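# Plug charger into power strip's second outlet

## Task

Insert the charger fully and squarely into the power strip's second socket, counting from the end the cord leaves. The strip must still lie flat on the table. Release the charger and pull the grippers away. It counts only if the charger stays seated with no robot support.

## Robot and tools

ROBOT. Two arms, left_arm and right_arm, each with six revolute joints (waist, shoulder, elbow, wrist pitch, wrist yaw, wrist roll) and a parallel gripper. Their root links sit near (+0.001, +0.275, -0.006) m and (+0.005, -0.272, -0.011) m. The names do not match sides of any picture. A bar under the bases and a plate behind it are fixed obstacles whose tops may rise about 3 cm above the table, with no contact warning. Keep the arms from striking each other or these fixtures.

FRAME. All printed poses share one scene frame in metres: origin at table-top height, midway between the arms and a few centimetres behind the table's near edge; +x runs out across the table, +z up, +y toward left_arm. Each gripper's fingers point along its own +z and close along its y. The reported end_effector_position is the spot between the pads, roughly 1 cm short of the fingertips; it may be somewhat wrong, more so far from the base.

execute_actions. Argument actions is a list holding zero or one item; optional pictures (true/false) asks for camera images. An empty list moves nothing and returns the state with pictures. A motion item is {"rows": [...], "steps": n}: n from 4 to 15 (default 15), 1 to 15 rows, each row used for one 1/30 s step, the final row reused for any remaining steps. A wait item is {"steps": n} with n up to 300, counted from the previous result and including your reply time. A refused call moves nothing.

ROW LAYOUT. Every row is a single list of 14 numbers in [-1, 1] covering both arms: left_arm waist, shoulder, elbow, wrist pitch, wrist yaw, wrist roll, grip, then the same seven for right_arm. Joint entries are offsets, not targets: they are measured from the joint angles printed in the latest result that lists them (for extra calls in the same reply, or before any angles were printed, from where the arm is when the action begins). They are scaled so 1.0 equals 1.202 rad (waist), 1.258 (shoulder), 1.238 (elbow), 2.073 (wrist pitch), 2.022 (wrist yaw and wrist roll). So all-zero joint entries pull the arm back to that reference pose rather than holding still. The grip entry is absolute: +1 fully open, -1 closed; pads touch near -0.94 and each millimetre of object width adds about 0.0208. Keep sending the closing value to keep a grasp; pressing well below the object's width reading squeezes harder, up to about 50 to 62 N per pad.

JOINT RANGES (rad): waist -2.618 to 3.054, shoulder 0.000 to 3.142, elbow 0.000 to 3.142, wrist pitch -1.571 to 1.571, wrist yaw -1.571 to 1.571, wrist roll -2.094 to 2.094. Asking for more than 0.036 rad outward past a bound gets the call refused; true bounds may differ by up to 0.036. Friction can leave a joint up to about 0.031 rad off target, and smaller moves may not happen. Speed is capped: per step each joint's target stays within 0.202 (waist), 0.258 (shoulder), 0.238 (elbow), 0.573 (wrist pitch), 0.522 (yaw, roll) rad of its measured angle, and targets are pulled back if they would put the gripper more than 70 mm from where it is. Arms keep heading for the last target while you think, until motion settles or a step is HELD.

RESULTS. Each result is taken 4 steps before its action ends; those steps run afterward. The state line gives each gripper's position and quat_wxyz. Joint positions list six angles (rad) plus gripper opening in metres (0.093 open to 0.000 closed; on a rigid object it settles up to ~12 mm below the width); velocities and torques follow. grip_measured is the gripper motor on the -1..+1 scale, biased up to ~0.02. "joint sent to its limit" means a joint was driven to its end. "joint command not followed" means a clearance check altered targets; HELD marks steps where your row was partly or wholly not sent. MOTOR HOT appears from 75 °C; at 90 °C an arm halts for 10 s, at 100 °C it drops; both appear as OVER-TEMPERATURE FAULT. Held parts may get brief tugs, and loose items may be nudged.

CAMERAS. cam_low (fixed), cam_left_wrist, cam_right_wrist, each 896x504. zoom_image takes camera and region [x0, y0, x1, y1] in pixels, origin top-left, at most 504 by 504, and returns a sharper crop of that camera's latest image.

read_manual returns only licence text (section "licences") and moves nothing. finished_scene takes scene, the number of the scene being closed; it is final and reports success.

AVOID. Knocking anything off the table, dropping or slipping the charger, slamming, shoving the strip hard or tipping it off flat, arm-to-arm or arm-to-fixture contact, and long high-force holds that overheat motors. Prefer smooth, efficient motion.

Each tool is called after ">>>" by a JSON object that holds its "fn" and its "kwargs", one argument or row to a line.

## Session

>>> {"fn": "execute_actions", "kwargs": {
  "actions": []
}}

Scene clock: 0.00 s of 4500.00 s.
left_arm: end_effector_position=(+0.3707, +0.2666, +0.2198) grip_measured=+0.989 end_effector_quat_wxyz=(+0.237, +0.134, +0.883, +0.383) | right_arm: end_effector_position=(+0.1786, -0.3262, +0.1679) grip_measured=+1.000 end_effector_quat_wxyz=(-0.129, -0.568, +0.774, -0.250)
Joint positions: left_arm=[-0.386  1.613  1.408 -0.974 -0.848  0.126  0.093] | right_arm=[ 0.162  1.158  1.072 -1.473  0.524 -1.141  0.093]
Joint velocities: left_arm=[-0.007 -0.002  0.002 -0.007 -0.022  0.022  0.001] | right_arm=[-0.007  0.002 -0.012 -0.007  0.007 -0.007  0.   ]
Joint torques (N m, as the arm reports them, + toward a larger angle): no reading
Motor temperatures (°C, as the motors report them): left_arm=[30 33 32 29 30 33] | right_arm=[29 32 31 32 31 32]

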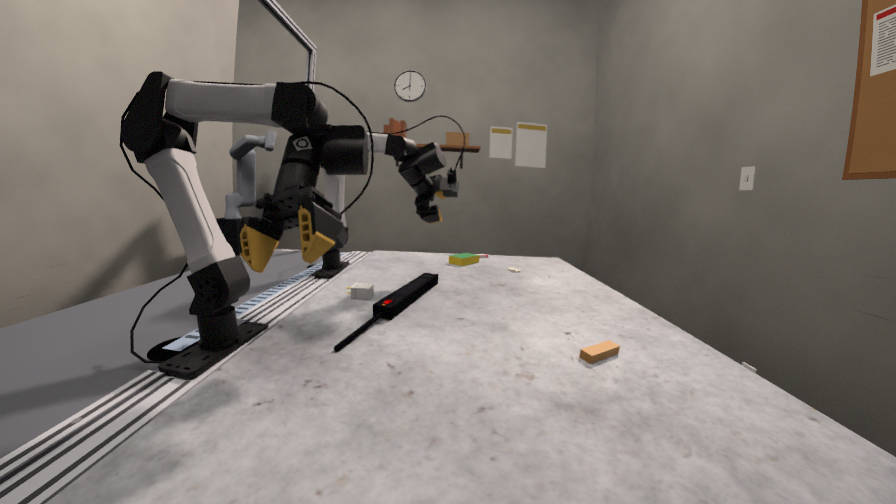

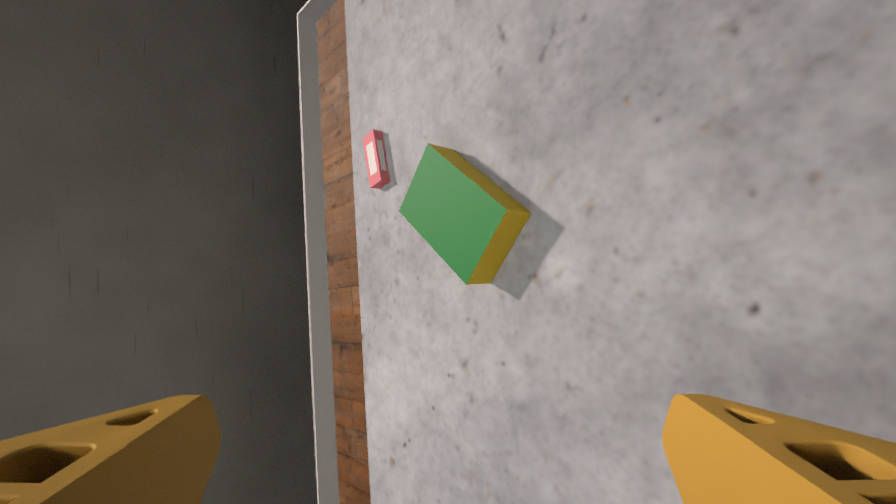

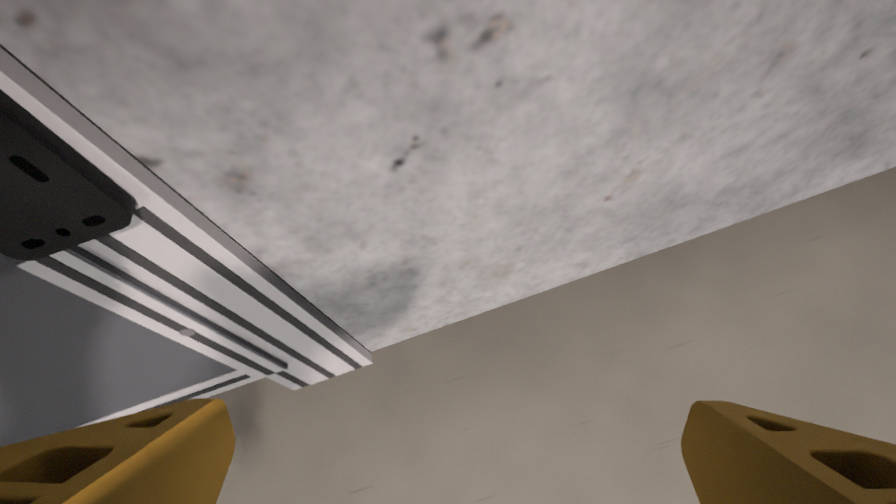

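>>> {"fn": "zoom_image", "kwargs": {
  "camera": "cam_low",
  "region": [320, 260, 460, 360]
}}

Region (320, 260, 460, 360) of cam_low's 896x504 image, scaled by 3.600, with more detail than that image has; it fills the top 360 rows of this view, and the rest is white.

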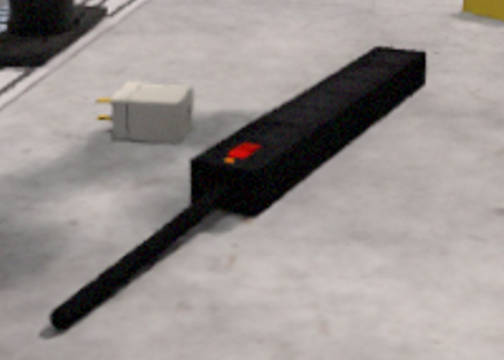

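>>> {"fn": "execute_actions", "kwargs": {
  "actions": [
    {"rows": [[0.25,0,0,0,0,0,1, 0.5208,0.1828,0.1414,0.2315,-0.2591,0.5643,1]], "steps": 15}
  ]
}}

>>> {"fn": "execute_actions", "kwargs": {
  "actions": [
    {"steps": 30}
  ],
  "pictures": true
}}

Scene clock: 3.70 s of 4500.00 s.
left_arm: end_effector_position=(+0.3546, +0.3834, +0.2202) grip_measured=+0.989 end_effector_quat_wxyz=(+0.176, -0.008, +0.894, +0.413) | right_arm: end_effector_position=(+0.2627, -0.1272, +0.1531) grip_measured=+1.000 end_effector_quat_wxyz=(+0.155, -0.483, +0.857, -0.087)
Joint positions: left_arm=[-0.073  1.613  1.408 -0.973 -0.852  0.127  0.093] | right_arm=[ 0.603  1.366  1.222 -1.109  0.147 -0.471  0.093]
Joint velocities: left_arm=[-0.071  0.002 -0.002 -0.081  0.037  0.051 -0.001] | right_arm=[ 1.785  0.203  0.129  0.799 -0.755  2.571  0.   ]
Joint torques (N m, as the arm reports them, + toward a larger angle): left_arm=[-0.58 -7.53  8.08  1.11 -0.31 -0.07] | right_arm=[ 1.1  -4.39  8.16  0.97 -0.33 -0.04]
Motor temperatures (°C, as the motors report them): left_arm=[30 33 32 30 30 33] | right_arm=[29 32 32 32 31 32]
Steps of this call (steps 1 to 90: nothing new was sent; then 0.33 s passed at rest; steps 91 to 101: the first 11 steps of this action). Readings (joint positions):
91: left_arm=[-0.368 1.613 1.408 -0.973 -0.840 0.127] | right_arm=[0.173 1.167 1.080 -1.466 0.500 -1.107]
92: left_arm=[-0.324 1.613 1.408 -0.971 -0.833 0.127] | right_arm=[0.200 1.189 1.101 -1.440 0.459 -1.063]
94: left_arm=[-0.195 1.613 1.408 -0.970 -0.834 0.127] | right_arm=[0.266 1.243 1.145 -1.362 0.380 -0.966]
98: left_arm=[-0.064 1.613 1.408 -0.973 -0.852 0.127] | right_arm=[0.434 1.331 1.201 -1.205 0.236 -0.717]
101: the state above

Scene clock: 4.70 s of 4500.00 s.
left_arm: end_effector_position=(+0.3549, +0.3823, +0.2202) grip_measured=+0.989 end_effector_quat_wxyz=(+0.176, -0.006, +0.894, +0.413) | right_arm: end_effector_position=(+0.2355, -0.0442, +0.1572) grip_measured=+1.000 end_effector_quat_wxyz=(+0.193, -0.371, +0.907, +0.051)
Joint positions: left_arm=[-0.076  1.613  1.408 -0.973 -0.852  0.127  0.093] | right_arm=[ 0.795  1.377  1.233 -1.003  0.008 -0.006  0.093]
Joint velocities: left_arm=[ 0.002 -0.002 -0.017 -0.037 -0.007  0.037 -0.001] | right_arm=[-0.012 -0.002 -0.002  0.037  0.007 -0.037  0.   ]
Joint torques (N m, as the arm reports them, + toward a larger angle): left_arm=[-0.56 -7.57  8.07  1.1  -0.28 -0.09] | right_arm=[-0.4  -4.27  8.45  1.58 -0.24  0.03]
Motor temperatures (°C, as the motors report them): left_arm=[30 33 32 30 30 33] | right_arm=[29 32 32 32 31 32]
Kept back: nothing.
Steps of this call (steps 1 to 4: the last 4 steps of your previous action; steps 5 to 30: the robot went on to your last target). Readings (joint positions):
1: left_arm=[-0.075 1.613 1.408 -0.973 -0.852 0.127] | right_arm=[0.668 1.372 1.226 -1.083 0.122 -0.382]
2: left_arm=[-0.076 1.613 1.408 -0.973 -0.852 0.127] | right_arm=[0.726 1.376 1.229 -1.061 0.095 -0.307]
4: left_arm=[-0.076 1.613 1.408 -0.973 -0.852 0.127] | right_arm=[0.788 1.377 1.232 -1.032 0.050 -0.199]
8: left_arm=[-0.076 1.613 1.408 -0.973 -0.852 0.127] | right_arm=[0.795 1.377 1.233 -1.012 0.021 -0.084]
30: the state above
camera_calibration (this result's frames):
cam_left_wrist: T_world_to_cam=[[0.156786, -0.662605, -0.732375, 0.35373], [-0.980478, -0.193524, -0.0348116, 0.469193], [-0.118666, 0.723535, -0.680011, 0.00067046], [0, 0, 0, 1]] pos_world=[0.404653, 0.324698, 0.275852]
cam_right_wrist: T_world_to_cam=[[0.689538, -0.723218, 0.0386441, -0.200819], [-0.72425, -0.688565, 0.0366212, 0.172666], [0.000123856, -0.0532397, -0.998582, 0.234452], [0, 0, 0, 1]] pos_world=[0.263496, -0.0138621, 0.235557]

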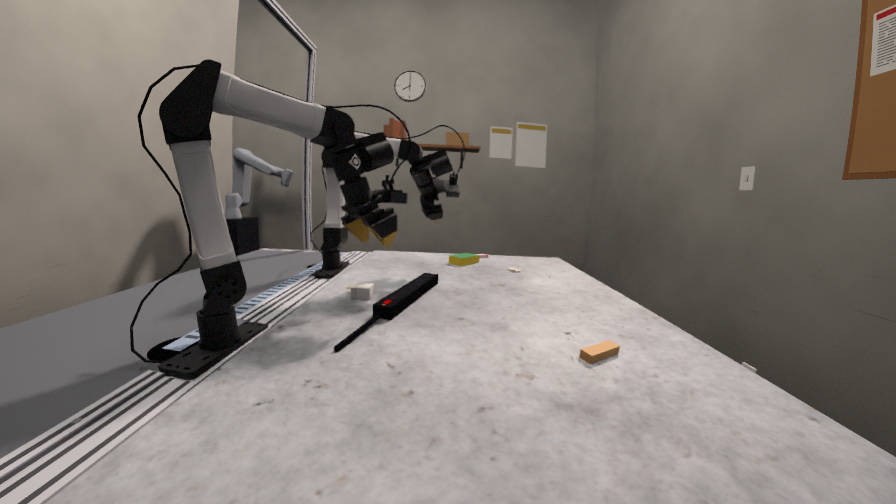

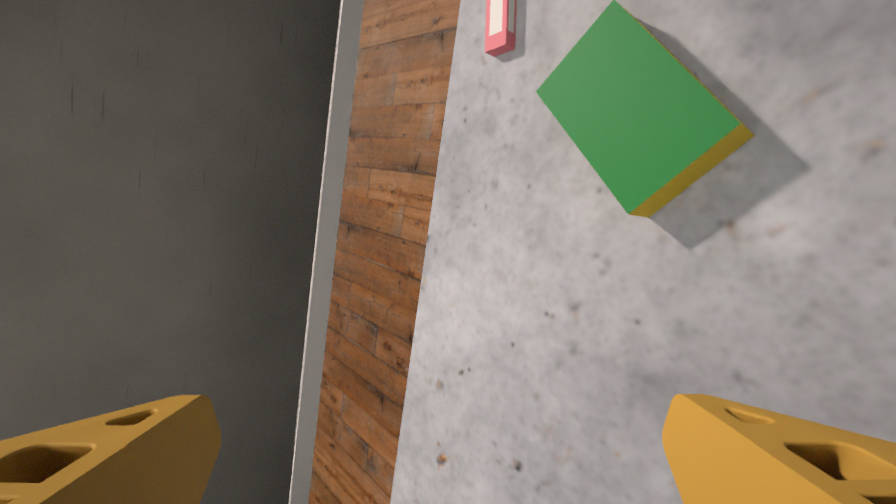

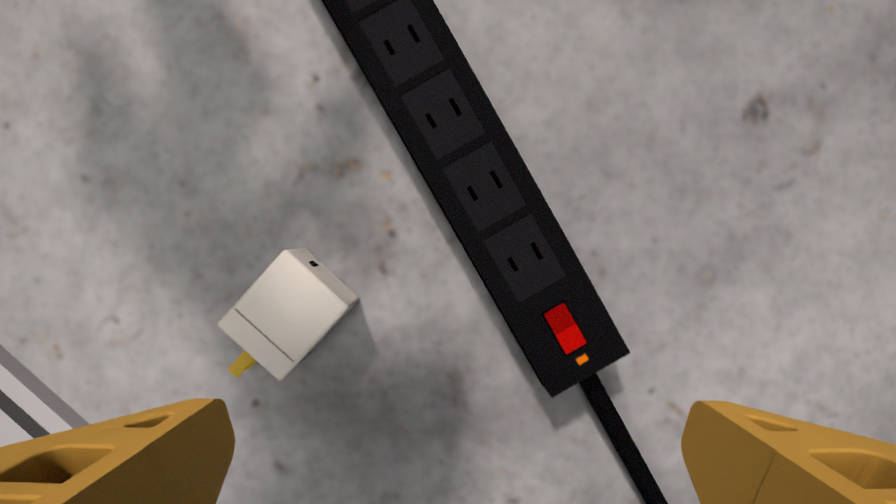

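>>> {"fn": "zoom_image", "kwargs": {
  "camera": "cam_right_wrist",
  "region": [420, 120, 640, 400]
}}

>>> {"fn": "zoom_image", "kwargs": {
  "camera": "cam_right_wrist",
  "region": [200, 230, 380, 400]
}}

Region (420, 120, 640, 400) of cam_right_wrist's 896x504 image, scaled by 1.800, with more detail than that image has; it fills the left 396 columns of this view, and the rest is white.

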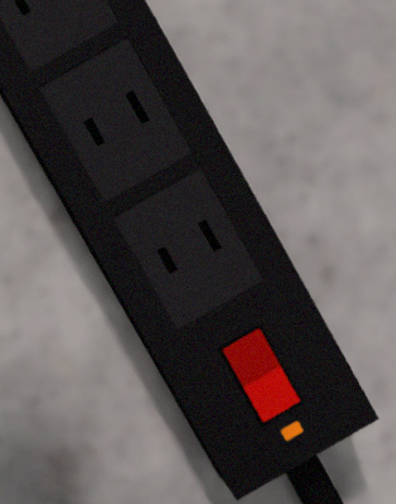

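Region (200, 230, 380, 400) of cam_right_wrist's 896x504 image, scaled by 2.800, with more detail than that image has.

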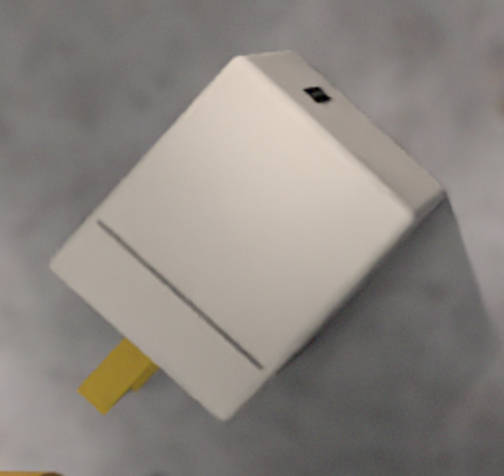

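>>> {"fn": "execute_actions", "kwargs": {
  "actions": [
    {"rows": [[0,0.1,0.1,-0.1,0.2,-0.2,1, -0.2,-0.0175,-0.05,0.0396,-0.1,0.4,1],[0,0.15,0.15,-0.15,0.3,-0.3,1, -0.3,-0.0175,-0.1,0.0396,-0.2,0.7,1],[0,0.2,0.2,-0.2171,0.4,-0.4377,1, -0.4767,-0.0175,-0.1624,0.0396,-0.2883,1.0,1],[0,0.25,0.231,-0.2171,0.5232,-0.4377,1, -0.4767,-0.0175,-0.1624,0.0396,-0.2883,1.0,1],[0,0.3,0.231,-0.2171,0.5232,-0.4377,1, -0.4767,-0.0175,-0.1624,0.0396,-0.2883,1.0,1],[-0.1,0.3482,0.231,-0.2171,0.5232,-0.4377,1, -0.4767,-0.0175,-0.1624,0.0396,-0.2883,1.0,1],[-0.15,0.3482,0.231,-0.2171,0.5232,-0.4377,1, -0.4767,-0.0175,-0.1624,0.0396,-0.2883,1.0,1],[-0.2,0.3482,0.231,-0.2171,0.5232,-0.4377,1, -0.4767,-0.0175,-0.1624,0.0396,-0.2883,1.0,1],[-0.25,0.3482,0.231,-0.2171,0.5232,-0.4377,1, -0.4767,-0.0175,-0.1624,0.0396,-0.2883,1.0,1],[-0.3,0.3482,0.231,-0.2171,0.5232,-0.4377,1, -0.4767,-0.0175,-0.1624,0.0396,-0.2883,1.0,1],[-0.35,0.3482,0.231,-0.2171,0.5232,-0.4377,1, -0.4767,-0.0175,-0.1624,0.0396,-0.2883,1.0,1],[-0.4,0.3482,0.231,-0.2171,0.5232,-0.4377,1, -0.4767,-0.0175,-0.1624,0.0396,-0.2883,1.0,1],[-0.5,0.3482,0.231,-0.2171,0.5232,-0.4377,1, -0.4767,-0.0175,-0.1624,0.0396,-0.2883,1.0,1],[-0.6032,0.3482,0.231,-0.2171,0.5232,-0.4377,1, -0.4767,-0.0175,-0.1624,0.0396,-0.2883,1.0,1]], "steps": 15}
  ]
}}

>>> {"fn": "execute_actions", "kwargs": {
  "actions": [
    {"steps": 40}
  ],
  "pictures": true
}}

Scene clock: 12.37 s of 4500.00 s.
left_arm: end_effector_position=(+0.3595, +0.2233, +0.0832) grip_measured=+0.989 end_effector_quat_wxyz=(-0.006, -0.168, +0.983, +0.075) | right_arm: end_effector_position=(+0.2693, -0.1344, +0.1241) grip_measured=+1.000 end_effector_quat_wxyz=(-0.003, +0.368, +0.892, +0.264)
Joint positions: left_arm=[-0.223  2.027  1.661 -1.3   -0.126 -0.542  0.093] | right_arm=[ 0.222  1.363  1.036 -0.929 -0.488  1.058  0.093]
Joint velocities: left_arm=[-1.136  0.466 -0.007 -0.33   1.238 -0.799  0.001] | right_arm=[-0.022  0.002  0.002  0.037 -0.432  2.85   0.   ]
Joint torques (N m, as the arm reports them, + toward a larger angle): left_arm=[ -1.3  -12.37   9.3   -0.08   0.05  -0.08] | right_arm=[ 0.21 -5.29  6.8   1.27 -0.67 -0.08]
Motor temperatures (°C, as the motors report them): left_arm=[30 35 33 30 30 33] | right_arm=[29 33 34 33 31 32]
Steps of this call (steps 1 to 15: the robot went on to your last target; steps 16 to 90: nothing new was sent; then 4.30 s passed at rest; steps 91 to 101: the first 11 steps of this action). Readings (joint positions):
91: left_arm=[-0.075 1.627 1.431 -1.012 -0.800 0.068] | right_arm=[0.771 1.376 1.226 -0.991 -0.032 0.068]
92: left_arm=[-0.075 1.661 1.482 -1.073 -0.710 -0.027] | right_arm=[0.714 1.371 1.204 -0.966 -0.101 0.166]
94: left_arm=[-0.075 1.769 1.604 -1.190 -0.518 -0.224] | right_arm=[0.571 1.363 1.124 -0.927 -0.264 0.363]
98: left_arm=[-0.119 1.952 1.661 -1.259 -0.268 -0.449] | right_arm=[0.293 1.363 1.036 -0.933 -0.438 0.760]
101: the state above

Scene clock: 13.70 s of 4500.00 s.
left_arm: end_effector_position=(+0.2138, +0.0124, +0.0778) grip_measured=+0.989 end_effector_quat_wxyz=(-0.135, +0.007, +0.991, +0.010) | right_arm: end_effector_position=(+0.2651, -0.1231, +0.1300) grip_measured=+1.000 end_effector_quat_wxyz=(-0.158, +0.724, +0.623, +0.249)
Joint positions: left_arm=[-0.81   2.053  1.669 -1.417  0.198 -0.75   0.093] | right_arm=[ 0.222  1.363  1.036 -0.929 -0.568  2.01   0.093]
Joint velocities: left_arm=[-0.032  0.017  0.002 -0.081  0.007  0.022 -0.001] | right_arm=[ 0.002  0.002 -0.007  0.022 -0.022 -0.037  0.   ]
Joint torques (N m, as the arm reports them, + toward a larger angle): left_arm=[  0.87 -10.86   9.3   -0.31   0.21  -0.12] | right_arm=[ 0.08 -5.2   6.8   1.17 -0.55  0.01]
Motor temperatures (°C, as the motors report them): left_arm=[30 35 33 30 30 33] | right_arm=[29 33 34 33 31 32]
Kept back: nothing.
Steps of this call (steps 1 to 4: the last 4 steps of your previous action; steps 5 to 40: the robot went on to your last target). Readings (joint positions):
1: left_arm=[-0.266 2.040 1.661 -1.312 -0.085 -0.569] | right_arm=[0.222 1.363 1.036 -0.929 -0.503 1.157]
2: left_arm=[-0.311 2.048 1.661 -1.323 -0.047 -0.593] | right_arm=[0.222 1.363 1.036 -0.929 -0.517 1.256]
4: left_arm=[-0.409 2.053 1.661 -1.341 0.016 -0.635] | right_arm=[0.222 1.363 1.036 -0.929 -0.536 1.453]
8: left_arm=[-0.631 2.053 1.661 -1.366 0.104 -0.691] | right_arm=[0.222 1.363 1.036 -0.929 -0.555 1.776]
40: the state above
camera_calibration (this result's frames):
cam_left_wrist: T_world_to_cam=[[-0.0132817, -0.99981, -0.0143018, 0.0111766], [-0.757295, 0.000718177, 0.653073, 0.150649], [-0.652938, 0.0195046, -0.75716, 0.283747], [0, 0, 0, 1]] pos_world=[0.299504, 0.00553194, 0.116617]
cam_right_wrist: T_world_to_cam=[[-0.979185, 0.184439, -0.0847334, 0.292895], [0.0234272, 0.517374, 0.855438, -0.0153762], [0.201615, 0.835647, -0.510926, 0.195642], [0, 0, 0, 1]] pos_world=[0.247715, -0.209554, 0.13793]

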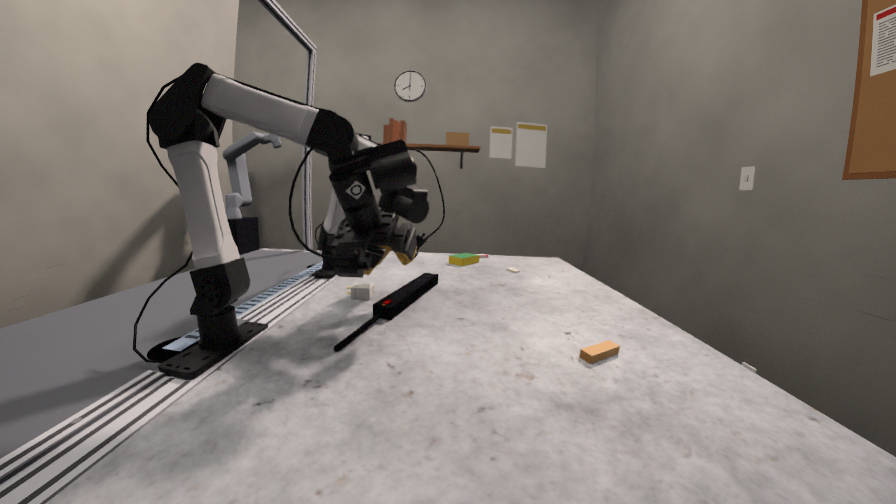

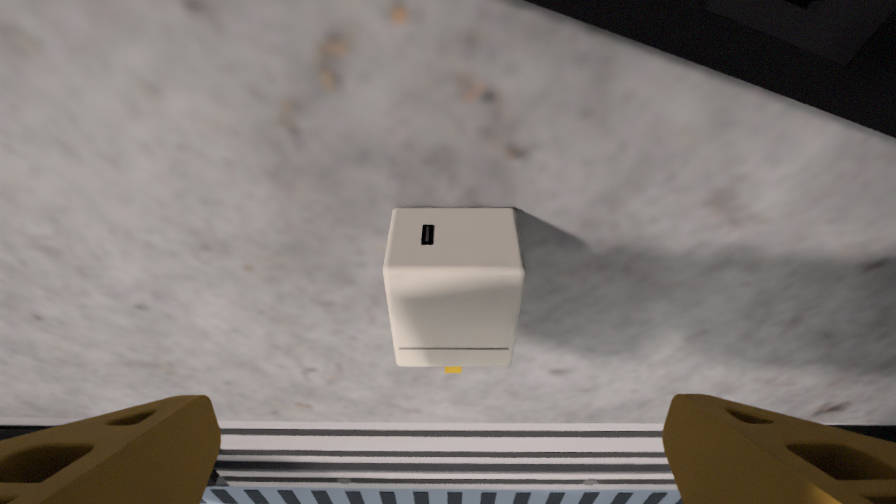

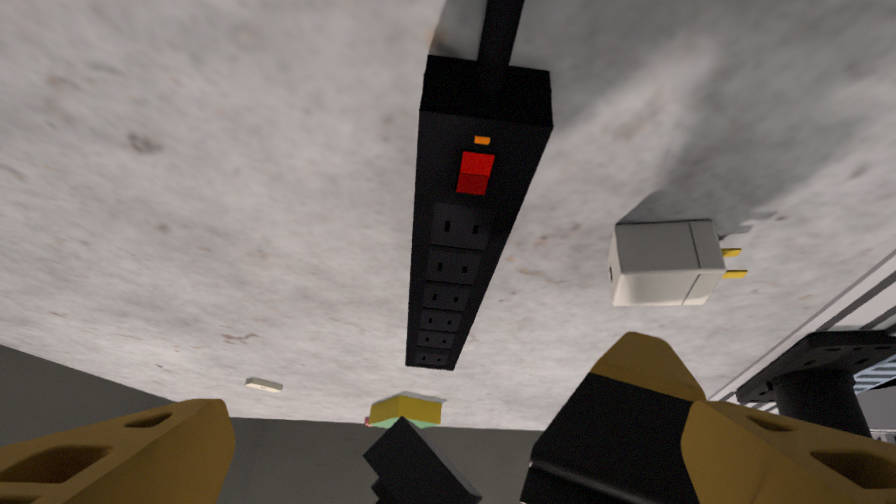

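>>> {"fn": "zoom_image", "kwargs": {
  "camera": "cam_left_wrist",
  "region": [370, 190, 540, 390]
}}

>>> {"fn": "zoom_image", "kwargs": {
  "camera": "cam_right_wrist",
  "region": [600, 200, 780, 320]
}}

Region (370, 190, 540, 390) of cam_left_wrist's 896x504 image, scaled by 2.520, with more detail than that image has; it fills the left 428 columns of this view, and the rest is white.

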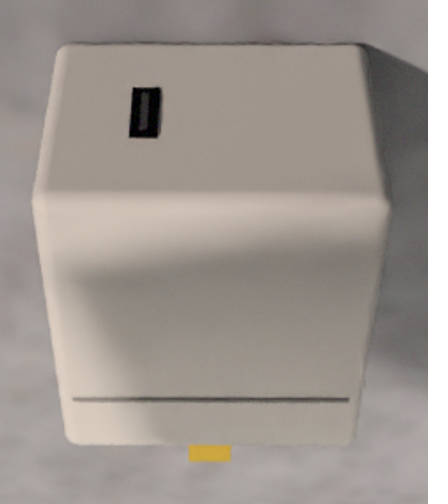

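Region (600, 200, 780, 320) of cam_right_wrist's 896x504 image, scaled by 2.800, with more detail than that image has.

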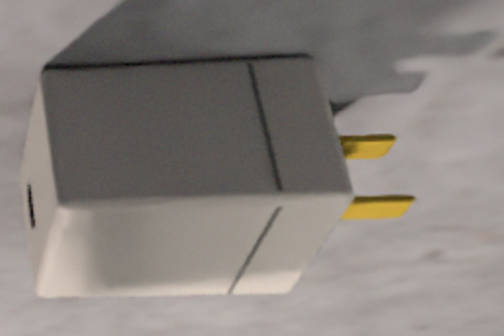

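>>> {"fn": "execute_actions", "kwargs": {
  "actions": [
    {"rows": [[-0.002,0,-0.012,0.008,0.001,-0.002,1, 0,0,0,0,0,0,1],[-0.005,0,-0.03,0.021,0.002,-0.004,1, 0,0,0,0,0,0,1],[-0.008,0,-0.052,0.036,0.003,-0.007,1, 0,0,0,0,0,0,1],[-0.011,0,-0.075,0.052,0.005,-0.010,1, 0,0,0,0,0,0,1],[-0.015,0,-0.1,0.069,0.006,-0.014,1, 0,0,0,0,0,0,1],[-0.018,0,-0.122,0.085,0.0075,-0.017,1, 0,0,0,0,0,0,1],[-0.021,0,-0.142,0.099,0.009,-0.019,1, 0,0,0,0,0,0,1],[-0.023,0,-0.158,0.11,0.010,-0.0215,1, 0,0,0,0,0,0,1],[-0.025,0,-0.17,0.118,0.0105,-0.023,1, 0,0,0,0,0,0,1],[-0.026,0,-0.178,0.1235,0.011,-0.024,1, 0,0,0,0,0,0,1],[-0.0266,0,-0.1813,0.1259,0.0111,-0.0247,1, 0,0,0,0,0,0,1]], "steps": 15}
  ]
}}

>>> {"fn": "execute_actions", "kwargs": {
  "actions": [
    {"steps": 15}
  ],
  "pictures": true
}}

Scene clock: 16.53 s of 4500.00 s.
left_arm: end_effector_position=(+0.1974, +0.0185, +0.0314) grip_measured=+0.989 end_effector_quat_wxyz=(-0.144, +0.002, +0.989, +0.018) | right_arm: end_effector_position=(+0.2651, -0.1231, +0.1300) grip_measured=+1.000 end_effector_quat_wxyz=(-0.158, +0.724, +0.623, +0.249)
Joint positions: left_arm=[-0.832  2.053  1.476 -1.243  0.206 -0.778  0.093] | right_arm=[ 0.222  1.363  1.036 -0.929 -0.568  2.01   0.093]
Joint velocities: left_arm=[-0.1    0.012 -0.33   0.447  0.007 -0.081  0.   ] | right_arm=[-0.002  0.017 -0.017  0.022  0.037  0.007  0.   ]
Joint torques (N m, as the arm reports them, + toward a larger angle): left_arm=[ -0.25 -10.55   5.27   0.02   0.21  -0.12] | right_arm=[ 0.14 -4.68  7.07  1.08 -0.48 -0.02]
Motor temperatures (°C, as the motors report them): left_arm=[30 36 34 30 30 33] | right_arm=[29 33 34 33 31 32]
Steps of this call (steps 1 to 15: the robot went on to your last target; steps 16 to 74: nothing new was sent; steps 75 to 85: the first 11 steps of this action). Readings (joint positions):
75: left_arm=[-0.810 2.053 1.669 -1.417 0.198 -0.750] | right_arm=[0.222 1.363 1.036 -0.929 -0.568 2.010]
76: left_arm=[-0.810 2.053 1.667 -1.412 0.198 -0.750] | right_arm=[0.222 1.363 1.036 -0.929 -0.568 2.010]
78: left_arm=[-0.810 2.053 1.643 -1.385 0.198 -0.752] | right_arm=[0.222 1.363 1.036 -0.929 -0.568 2.010]
82: left_arm=[-0.820 2.053 1.534 -1.296 0.201 -0.767] | right_arm=[0.222 1.363 1.036 -0.929 -0.568 2.010]
85: the state above

Scene clock: 17.03 s of 4500.00 s.
left_arm: end_effector_position=(+0.2046, +0.0078, +0.0257) grip_measured=+0.989 end_effector_quat_wxyz=(-0.126, +0.001, +0.992, -0.004) | right_arm: end_effector_position=(+0.2651, -0.1231, +0.1300) grip_measured=+1.000 end_effector_quat_wxyz=(-0.158, +0.724, +0.623, +0.249)
Joint positions: left_arm=[-0.836  2.053  1.463 -1.171  0.211 -0.791  0.093] | right_arm=[ 0.222  1.363  1.036 -0.929 -0.568  2.01   0.093]
Joint velocities: left_arm=[-0.017  0.002 -0.007  0.007  0.007 -0.007 -0.   ] | right_arm=[-0.002 -0.007 -0.007  0.037 -0.051 -0.022  0.   ]
Joint torques (N m, as the arm reports them, + toward a larger angle): left_arm=[ -0.28 -10.46   4.78   0.     0.18  -0.1 ] | right_arm=[ 0.12 -4.64  7.06  1.07 -0.48 -0.03]
Motor temperatures (°C, as the motors report them): left_arm=[30 36 34 30 30 33] | right_arm=[29 33 34 33 31 32]
Kept back: nothing.
Steps of this call (steps 1 to 4: the last 4 steps of your previous action; steps 5 to 15: the robot went on to your last target). Readings (joint positions):
1: left_arm=[-0.834 2.053 1.467 -1.230 0.207 -0.781] | right_arm=[0.222 1.363 1.036 -0.929 -0.568 2.010]
2: left_arm=[-0.836 2.053 1.464 -1.221 0.209 -0.783] | right_arm=[0.222 1.363 1.036 -0.929 -0.568 2.010]
4: left_arm=[-0.836 2.053 1.463 -1.203 0.210 -0.786] | right_arm=[0.222 1.363 1.036 -0.929 -0.568 2.010]
8: left_arm=[-0.836 2.053 1.463 -1.181 0.211 -0.789] | right_arm=[0.222 1.363 1.036 -0.929 -0.568 2.010]
15: the state above
camera_calibration (this result's frames):
cam_left_wrist: T_world_to_cam=[[0.00181472, -0.999926, 0.0120298, 0.00194839], [-0.769469, 0.00628696, 0.638653, 0.18055], [-0.638681, -0.0104155, -0.769401, 0.235954], [0, 0, 0, 1]] pos_world=[0.289623, 0.00327073, 0.0662116]
cam_right_wrist: T_world_to_cam=[[-0.979185, 0.184439, -0.0847334, 0.292895], [0.0234272, 0.517374, 0.855438, -0.0153762], [0.201615, 0.835647, -0.510926, 0.195642], [0, 0, 0, 1]] pos_world=[0.247715, -0.209554, 0.13793]

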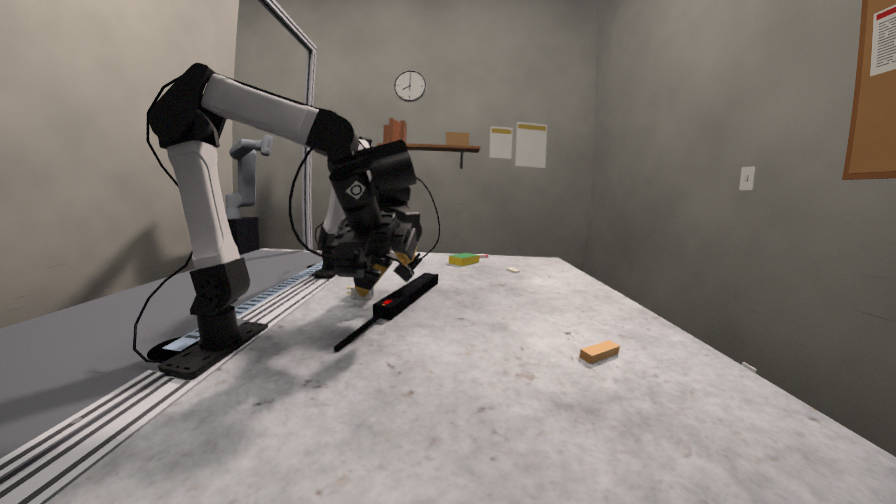

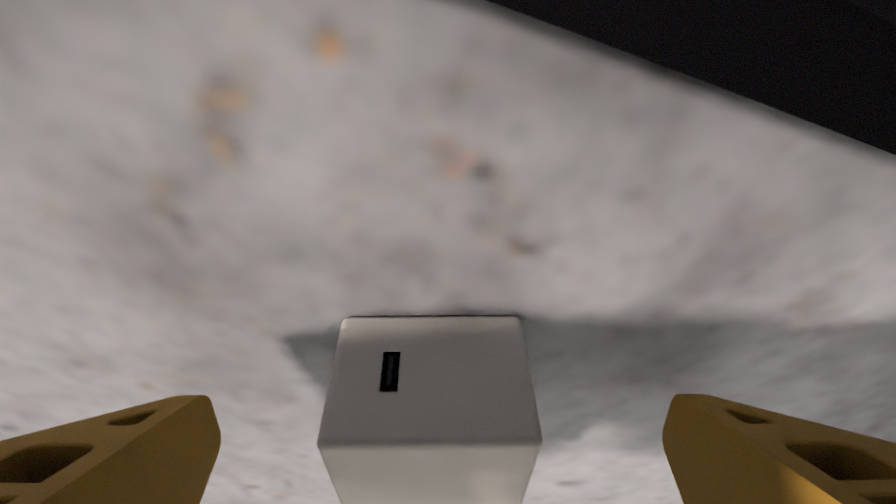

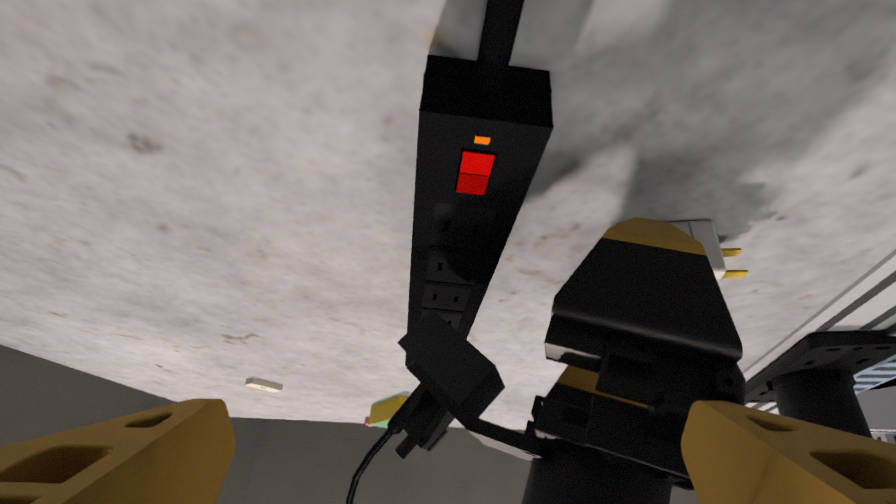

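>>> {"fn": "execute_actions", "kwargs": {
  "actions": [
    {"steps": 1}
  ]
}}

Scene clock: 17.23 s of 4500.00 s.
left_arm: end_effector_position=(+0.2048, +0.0075, +0.0256) grip_measured=+0.989 end_effector_quat_wxyz=(-0.126, +0.001, +0.992, -0.005) | right_arm: end_effector_position=(+0.2651, -0.1231, +0.1300) grip_measured=+1.000 end_effector_quat_wxyz=(-0.158, +0.724, +0.623, +0.249)
Joint positions: left_arm=[-0.836  2.053  1.463 -1.169  0.212 -0.791  0.093] | right_arm=[ 0.222  1.363  1.036 -0.929 -0.568  2.01   0.093]
Joint velocities: left_arm=[ 0.002 -0.002 -0.007 -0.022  0.007 -0.007 -0.   ] | right_arm=[-0.012  0.002 -0.002 -0.022 -0.007 -0.007  0.   ]
Joint torques (N m, as the arm reports them, + toward a larger angle): left_arm=[ -0.25 -10.53   4.78  -0.03   0.23  -0.1 ] | right_arm=[ 0.12 -4.68  7.08  1.07 -0.47 -0.03]
Motor temperatures (°C, as the motors report them): left_arm=[30 36 34 30 30 33] | right_arm=[29 33 34 33 31 32]
Kept back: nothing.
Steps of this call (steps 1 to 6: the robot went on to your last target). Readings (joint positions):
1: left_arm=[-0.836 2.053 1.463 -1.170 0.212 -0.791] | right_arm=[0.222 1.363 1.036 -0.929 -0.568 2.010]
2: left_arm=[-0.836 2.053 1.463 -1.170 0.212 -0.791] | right_arm=[0.222 1.363 1.036 -0.929 -0.568 2.010]
4: left_arm=[-0.836 2.053 1.463 -1.169 0.212 -0.791] | right_arm=[0.222 1.363 1.036 -0.929 -0.568 2.010]
6: the state above

>>> {"fn": "execute_actions", "kwargs": {
  "actions": [
    {"rows": [[-0.002,0,-0.015,0.006,0,0,1, 0,0,0,0,0,0,1],[-0.004,0,-0.022,0.010,0,0,1, 0,0,0,0,0,0,1],[-0.006,0,-0.028,0.013,0,0,1, 0,0,0,0,0,0,1],[-0.008,0,-0.034,0.016,0,0,1, 0,0,0,0,0,0,1],[-0.010,0,-0.039,0.019,0,0,1, 0,0,0,0,0,0,1],[-0.010,0,-0.043,0.021,0,0,1, 0,0,0,0,0,0,1],[-0.010,0,-0.046,0.0227,0,0,1, 0,0,0,0,0,0,1],[-0.010,0,-0.0487,0.0227,0,0,1, 0,0,0,0,0,0,1]], "steps": 15}
  ]
}}

>>> {"fn": "execute_actions", "kwargs": {
  "actions": [
    {"steps": 12}
  ],
  "pictures": true
}}

Scene clock: 18.60 s of 4500.00 s.
left_arm: end_effector_position=(+0.2004, +0.0125, +0.0169) grip_measured=+0.989 end_effector_quat_wxyz=(-0.130, +0.000, +0.991, +0.001) | right_arm: end_effector_position=(+0.2651, -0.1231, +0.1300) grip_measured=+1.000 end_effector_quat_wxyz=(-0.158, +0.724, +0.623, +0.249)
Joint positions: left_arm=[-0.836  2.053  1.424 -1.144  0.212 -0.791  0.093] | right_arm=[ 0.222  1.363  1.036 -0.929 -0.568  2.01   0.093]
Joint velocities: left_arm=[ 0.007 -0.007 -0.027 -0.051 -0.037  0.007 -0.001] | right_arm=[-0.007 -0.007  0.007 -0.022  0.007  0.007  0.   ]
Joint torques (N m, as the arm reports them, + toward a larger angle): left_arm=[ -0.67 -10.56   4.39  -0.01   0.15  -0.04] | right_arm=[ 0.12 -4.67  7.06  1.07 -0.48 -0.02]
Motor temperatures (°C, as the motors report them): left_arm=[30 36 34 30 30 33] | right_arm=[29 33 35 33 31 32]
Steps of this call (steps 1 to 15: the robot went on to your last target; steps 16 to 30: nothing new was sent; steps 31 to 41: the first 11 steps of this action). Readings (joint positions):
31: left_arm=[-0.836 2.053 1.463 -1.169 0.212 -0.791] | right_arm=[0.222 1.363 1.036 -0.929 -0.568 2.010]
32: left_arm=[-0.836 2.053 1.463 -1.168 0.212 -0.791] | right_arm=[0.222 1.363 1.036 -0.929 -0.568 2.010]
34: left_arm=[-0.836 2.053 1.457 -1.161 0.212 -0.791] | right_arm=[0.222 1.363 1.036 -0.929 -0.568 2.010]
38: left_arm=[-0.836 2.053 1.431 -1.147 0.212 -0.791] | right_arm=[0.222 1.363 1.036 -0.929 -0.568 2.010]
41: the state above

Scene clock: 19.00 s of 4500.00 s.
left_arm: end_effector_position=(+0.2017, +0.0111, +0.0165) grip_measured=+0.989 end_effector_quat_wxyz=(-0.128, +0.001, +0.992, -0.002) | right_arm: end_effector_position=(+0.2651, -0.1231, +0.1300) grip_measured=+1.000 end_effector_quat_wxyz=(-0.158, +0.724, +0.623, +0.249)
Joint positions: left_arm=[-0.836  2.053  1.424 -1.135  0.212 -0.791  0.093] | right_arm=[ 0.222  1.363  1.036 -0.929 -0.568  2.01   0.093]
Joint velocities: left_arm=[-0.002  0.012  0.002 -0.037  0.022  0.022  0.   ] | right_arm=[ 0.002  0.007 -0.017  0.066  0.066 -0.022  0.   ]
Joint torques (N m, as the arm reports them, + toward a larger angle): left_arm=[ -0.66 -10.49   4.46  -0.07   0.16  -0.02] | right_arm=[ 0.15 -4.66  7.08  1.06 -0.49 -0.02]
Motor temperatures (°C, as the motors report them): left_arm=[30 36 34 30 30 33] | right_arm=[29 34 35 33 31 32]
Kept back: nothing.
Steps of this call (steps 1 to 4: the last 4 steps of your previous action; steps 5 to 12: the robot went on to your last target). Readings (joint positions):
1: left_arm=[-0.836 2.053 1.424 -1.143 0.212 -0.791] | right_arm=[0.222 1.363 1.036 -0.929 -0.568 2.010]
2: left_arm=[-0.836 2.053 1.424 -1.141 0.212 -0.791] | right_arm=[0.222 1.363 1.036 -0.929 -0.568 2.010]
4: left_arm=[-0.836 2.053 1.424 -1.139 0.212 -0.791] | right_arm=[0.222 1.363 1.036 -0.929 -0.568 2.010]
8: left_arm=[-0.836 2.053 1.424 -1.136 0.212 -0.791] | right_arm=[0.222 1.363 1.036 -0.929 -0.568 2.010]
12: the state above
camera_calibration (this result's frames):
cam_left_wrist: T_world_to_cam=[[0.00238293, -0.999955, 0.00913961, 0.00529059], [-0.767452, 0.00403074, 0.641094, 0.183697], [-0.641102, -0.00854189, -0.767408, 0.227551], [0, 0, 0, 1]] pos_world=[0.286849, 0.00649364, 0.0568094]
cam_right_wrist: T_world_to_cam=[[-0.979185, 0.184439, -0.0847334, 0.292895], [0.0234272, 0.517374, 0.855438, -0.0153762], [0.201615, 0.835647, -0.510926, 0.195642], [0, 0, 0, 1]] pos_world=[0.247715, -0.209554, 0.13793]

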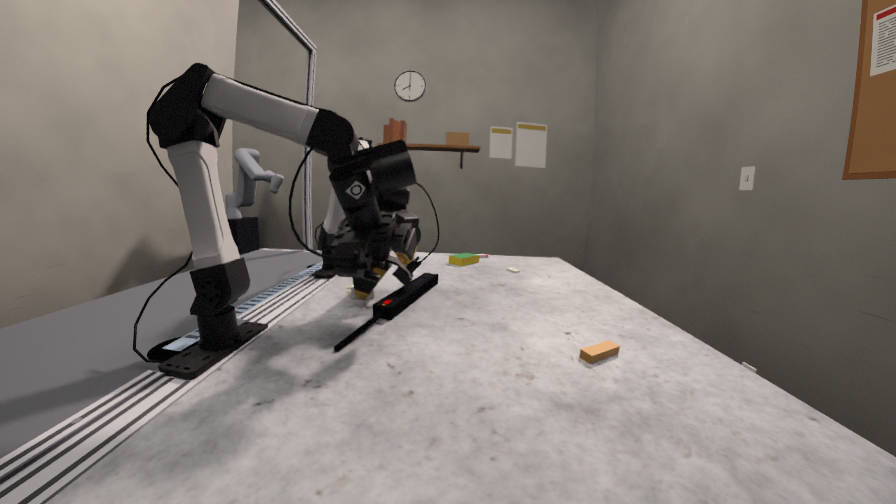

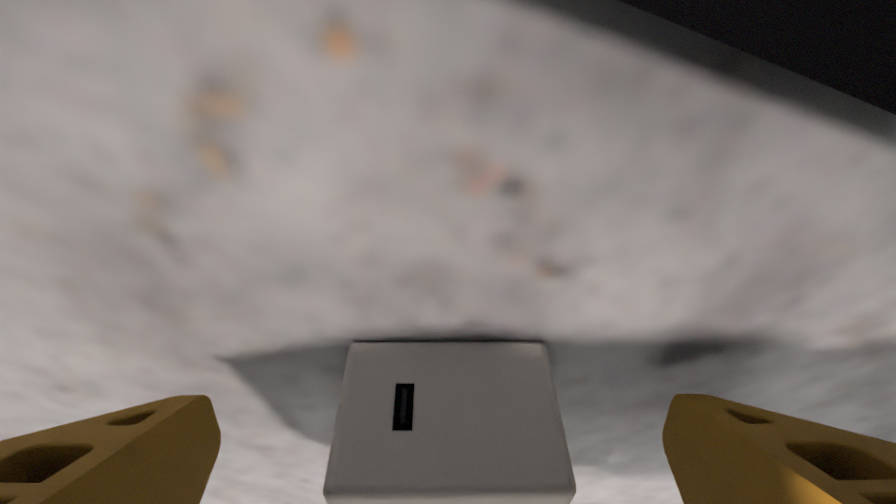

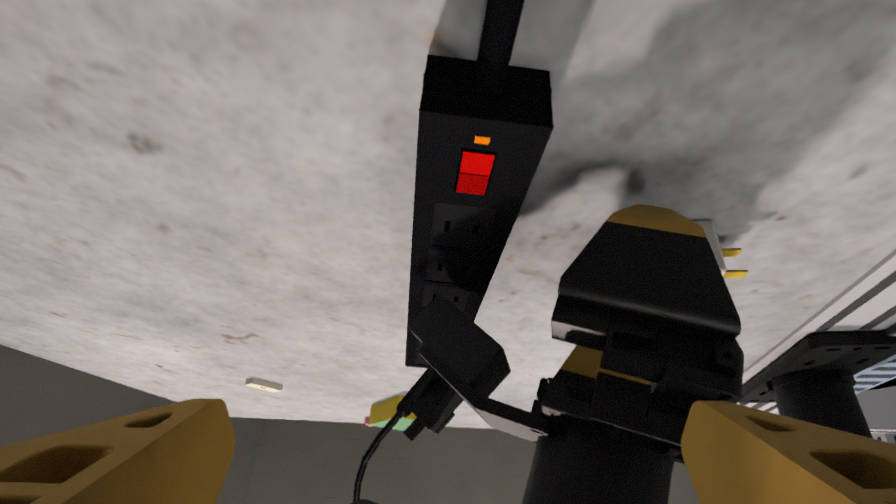

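>>> {"fn": "execute_actions", "kwargs": {
  "actions": [
    {"rows": [[0,0,0,0,0,0,0.8, 0,0,0,0,0,0,1],[0,0,0,0,0,0,0.6, 0,0,0,0,0,0,1],[0,0,0,0,0,0,0.4, 0,0,0,0,0,0,1],[0,0,0,0,0,0,0.25, 0,0,0,0,0,0,1],[0,0,0,0,0,0,0.12, 0,0,0,0,0,0,1],[0,0,0,0,0,0,0.04, 0,0,0,0,0,0,1],[0,0,0,0,0,0,-0.02, 0,0,0,0,0,0,1],[0,0,0,0,0,0,-0.06, 0,0,0,0,0,0,1],[0,0,0,0,0,0,-0.10, 0,0,0,0,0,0,1],[0,0,0,0,0,0,-0.14, 0,0,0,0,0,0,1],[0,0,0,0,0,0,-0.18, 0,0,0,0,0,0,1],[0,0,0,0,0,0,-0.22, 0,0,0,0,0,0,1],[0,0,0,0,0,0,-0.26, 0,0,0,0,0,0,1],[0,0,0,0,0,0,-0.30, 0,0,0,0,0,0,1],[0,0,0,0,0,0,-0.33, 0,0,0,0,0,0,1]], "steps": 15}
  ]
}}

>>> {"fn": "execute_actions", "kwargs": {
  "actions": [
    {"steps": 10}
  ],
  "pictures": true
}}

Scene clock: 19.67 s of 4500.00 s.
left_arm: end_effector_position=(+0.2018, +0.0110, +0.0165) grip_measured=-0.156 end_effector_quat_wxyz=(-0.127, +0.001, +0.992, -0.003) | right_arm: end_effector_position=(+0.2651, -0.1231, +0.1300) grip_measured=+1.000 end_effector_quat_wxyz=(-0.158, +0.724, +0.623, +0.249)
Joint positions: left_arm=[-0.836  2.053  1.424 -1.135  0.212 -0.791  0.038] | right_arm=[ 0.222  1.363  1.036 -0.929 -0.568  2.01   0.093]
Joint velocities: left_arm=[-0.007 -0.007 -0.017 -0.051 -0.037  0.066 -0.035] | right_arm=[-0.007 -0.017  0.017  0.022 -0.066 -0.007  0.   ]
Joint torques (N m, as the arm reports them, + toward a larger angle): left_arm=[  0.1  -10.47   6.51  -0.14   0.15  -0.06] | right_arm=[ 0.1  -4.7   7.04  1.08 -0.49 -0.03]
Motor temperatures (°C, as the motors report them): left_arm=[30 37 34 30 30 33] | right_arm=[29 34 35 33 31 32]
Steps of this call (steps 1 to 9: the robot went on to your last target; steps 10 to 20: the first 11 steps of this action). Readings (joint positions):
10: left_arm=[-0.836 2.053 1.424 -1.135 0.212 -0.791] | right_arm=[0.222 1.363 1.036 -0.929 -0.568 2.010]
11: left_arm=[-0.836 2.053 1.424 -1.135 0.212 -0.791] | right_arm=[0.222 1.363 1.036 -0.929 -0.568 2.010]
13: left_arm=[-0.836 2.053 1.424 -1.135 0.212 -0.791] | right_arm=[0.222 1.363 1.036 -0.929 -0.568 2.010]
17: left_arm=[-0.836 2.053 1.424 -1.135 0.212 -0.791] | right_arm=[0.222 1.363 1.036 -0.929 -0.568 2.010]
20: the state above

Scene clock: 20.00 s of 4500.00 s.
left_arm: end_effector_position=(+0.2018, +0.0110, +0.0165) grip_measured=-0.273 end_effector_quat_wxyz=(-0.127, +0.001, +0.992, -0.003) | right_arm: end_effector_position=(+0.2651, -0.1231, +0.1300) grip_measured=+1.000 end_effector_quat_wxyz=(-0.158, +0.724, +0.623, +0.249)
Joint positions: left_arm=[-0.836  2.053  1.424 -1.135  0.212 -0.791  0.032] | right_arm=[ 0.222  1.363  1.036 -0.929 -0.568  2.01   0.093]
Joint velocities: left_arm=[ 0.007 -0.002 -0.007 -0.022 -0.022  0.007 -0.001] | right_arm=[-0.002 -0.007 -0.012 -0.037  0.007  0.066  0.   ]
Joint torques (N m, as the arm reports them, + toward a larger angle): left_arm=[  0.16 -10.49   6.47  -0.16   0.15  -0.04] | right_arm=[ 0.15 -4.64  7.08  1.08 -0.48 -0.02]
Motor temperatures (°C, as the motors report them): left_arm=[30 37 34 30 30 33] | right_arm=[29 34 35 33 31 32]
Kept back: nothing.
Steps of this call (steps 1 to 4: the last 4 steps of your previous action; steps 5 to 10: the robot went on to your last target). Readings (joint positions):
1: left_arm=[-0.836 2.053 1.424 -1.135 0.212 -0.791] | right_arm=[0.222 1.363 1.036 -0.929 -0.568 2.010]
2: left_arm=[-0.836 2.053 1.424 -1.135 0.212 -0.791] | right_arm=[0.222 1.363 1.036 -0.929 -0.568 2.010]
4: left_arm=[-0.836 2.053 1.424 -1.135 0.212 -0.791] | right_arm=[0.222 1.363 1.036 -0.929 -0.568 2.010]
8: left_arm=[-0.836 2.053 1.424 -1.135 0.212 -0.791] | right_arm=[0.222 1.363 1.036 -0.929 -0.568 2.010]
10: the state above
camera_calibration (this result's frames):
cam_left_wrist: T_world_to_cam=[[0.00237142, -0.999953, 0.00941724, 0.00522344], [-0.76762, 0.00421528, 0.640892, 0.18379], [-0.640901, -0.00874868, -0.767574, 0.227543], [0, 0, 0, 1]] pos_world=[0.286901, 0.00643917, 0.0568171]
cam_right_wrist: T_world_to_cam=[[-0.979185, 0.184439, -0.0847334, 0.292895], [0.0234272, 0.517374, 0.855438, -0.0153762], [0.201615, 0.835647, -0.510926, 0.195642], [0, 0, 0, 1]] pos_world=[0.247715, -0.209554, 0.13793]

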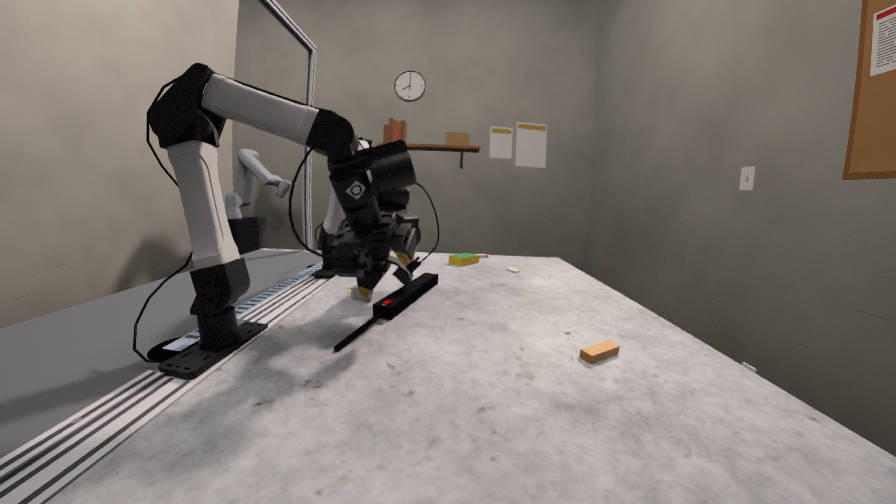

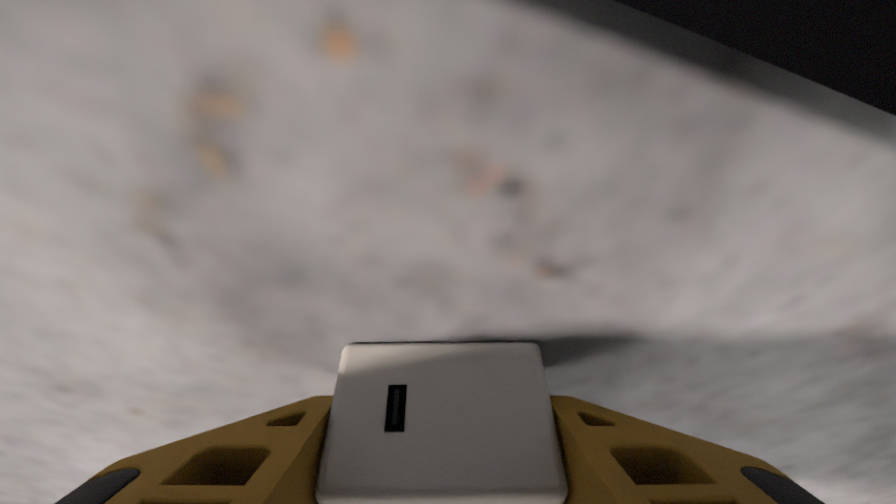

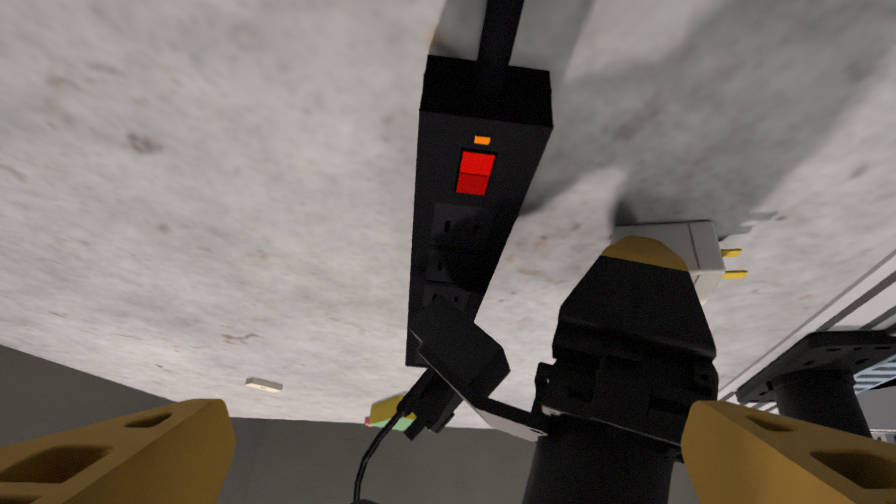

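>>> {"fn": "execute_actions", "kwargs": {
  "actions": [
    {"rows": [[0,-0.02,0,0,0,0,-0.33, 0,0,0,0,0,0,1],[0,-0.045,0,0,0,0,-0.33, 0,0,0,0,0,0,1],[0,-0.075,0,0,0,0,-0.33, 0,0,0,0,0,0,1],[0,-0.105,0,0,0,0,-0.33, 0,0,0,0,0,0,1],[0,-0.135,0,0.01,-0.01,0,-0.33, 0,0,0,0,0,0,1],[0,-0.165,0,0.03,-0.03,0.01,-0.33, 0,0,0,0,0,0,1],[0,-0.195,0,0.06,-0.05,0.03,-0.33, 0,0,0,0,0,0,1],[0,-0.225,-0.01,0.10,-0.08,0.05,-0.33, 0,0,0,0,0,0,1],[0,-0.25,-0.03,0.14,-0.11,0.07,-0.33, 0,0,0,0,0,0,1],[0,-0.275,-0.055,0.19,-0.14,0.09,-0.33, 0,0,0,0,0,0,1],[0,-0.30,-0.085,0.24,-0.17,0.11,-0.33, 0,0,0,0,0,0,1],[0,-0.3211,-0.12,0.30,-0.21,0.13,-0.33, 0,0,0,0,0,0,1],[0,-0.3211,-0.16,0.37,-0.25,0.15,-0.33, 0,0,0,0,0,0,1],[0,-0.3211,-0.22,0.45,-0.30,0.18,-0.33, 0,0,0,0,0,0,1],[0,-0.3211,-0.6777,0.8818,-0.4473,0.2653,-0.33, 0,0,0,0,0,0,1]], "steps": 15}
  ]
}}

>>> {"fn": "execute_actions", "kwargs": {
  "actions": [
    {"steps": 30}
  ]
}}

Scene clock: 23.90 s of 4500.00 s.
left_arm: end_effector_position=(+0.2559, -0.0126, +0.1160) grip_measured=-0.273 end_effector_quat_wxyz=(+0.103, +0.065, +0.985, -0.121) | right_arm: end_effector_position=(+0.2651, -0.1231, +0.1300) grip_measured=+1.000 end_effector_quat_wxyz=(-0.158, +0.724, +0.623, +0.249)
Joint positions: left_arm=[-0.836  1.739  1.392 -0.926  0.059 -0.695  0.032] | right_arm=[ 0.222  1.363  1.036 -0.929 -0.568  2.01   0.093]
Joint velocities: left_arm=[-0.022 -1.253 -0.647  2.103 -1.238  0.857 -0.   ] | right_arm=[ 0.002 -0.012  0.007 -0.066 -0.022  0.037  0.   ]
Joint torques (N m, as the arm reports them, + toward a larger angle): left_arm=[ 0.07 -7.43  4.64  0.72  0.07  0.09] | right_arm=[ 0.13 -4.67  7.08  1.08 -0.48 -0.02]
Motor temperatures (°C, as the motors report them): left_arm=[30 38 34 30 30 33] | right_arm=[29 34 35 33 31 32]
Steps of this call (steps 1 to 15: the robot went on to your last target; steps 16 to 90: nothing new was sent; then 0.53 s passed at rest; steps 91 to 101: the first 11 steps of this action). Readings (joint positions):
91: left_arm=[-0.836 2.053 1.424 -1.135 0.212 -0.791] | right_arm=[0.222 1.363 1.036 -0.929 -0.568 2.010]
92: left_arm=[-0.836 2.050 1.424 -1.135 0.212 -0.791] | right_arm=[0.222 1.363 1.036 -0.929 -0.568 2.010]
94: left_arm=[-0.836 2.024 1.424 -1.135 0.212 -0.791] | right_arm=[0.222 1.363 1.036 -0.929 -0.568 2.010]
98: left_arm=[-0.836 1.876 1.424 -1.088 0.165 -0.767] | right_arm=[0.222 1.363 1.036 -0.929 -0.568 2.010]
101: the state above

Scene clock: 24.90 s of 4500.00 s.
left_arm: end_effector_position=(+0.3469, +0.0541, +0.1079) grip_measured=-0.273 end_effector_quat_wxyz=(+0.588, +0.053, +0.807, -0.021) | right_arm: end_effector_position=(+0.2651, -0.1231, +0.1300) grip_measured=+1.000 end_effector_quat_wxyz=(-0.158, +0.724, +0.623, +0.249)
Joint positions: left_arm=[-0.842  1.647  0.59   0.615 -0.665 -0.261  0.032] | right_arm=[ 0.222  1.363  1.036 -0.929 -0.568  2.01   0.093]
Joint velocities: left_arm=[-0.007 -0.002  0.002 -0.007  0.066 -0.007  0.001] | right_arm=[ 0.012 -0.012 -0.007 -0.007 -0.051  0.022  0.   ]
Joint torques (N m, as the arm reports them, + toward a larger angle): left_arm=[ 0.52 -6.84  6.5   2.84 -0.35  0.04] | right_arm=[ 0.15 -4.65  7.05  1.07 -0.48 -0.02]
Motor temperatures (°C, as the motors report them): left_arm=[30 38 34 30 30 33] | right_arm=[29 34 35 33 31 32]
Kept back: nothing.
Steps of this call (steps 1 to 4: the last 4 steps of your previous action; steps 5 to 30: the robot went on to your last target). Readings (joint positions):
1: left_arm=[-0.836 1.698 1.366 -0.847 0.012 -0.665] | right_arm=[0.222 1.363 1.036 -0.929 -0.568 2.010]
2: left_arm=[-0.836 1.664 1.331 -0.758 -0.042 -0.633] | right_arm=[0.222 1.363 1.036 -0.929 -0.568 2.010]
4: left_arm=[-0.837 1.625 1.227 -0.525 -0.192 -0.538] | right_arm=[0.222 1.363 1.036 -0.929 -0.568 2.010]
8: left_arm=[-0.837 1.629 0.926 -0.052 -0.484 -0.375] | right_arm=[0.222 1.363 1.036 -0.929 -0.568 2.010]
30: the state above


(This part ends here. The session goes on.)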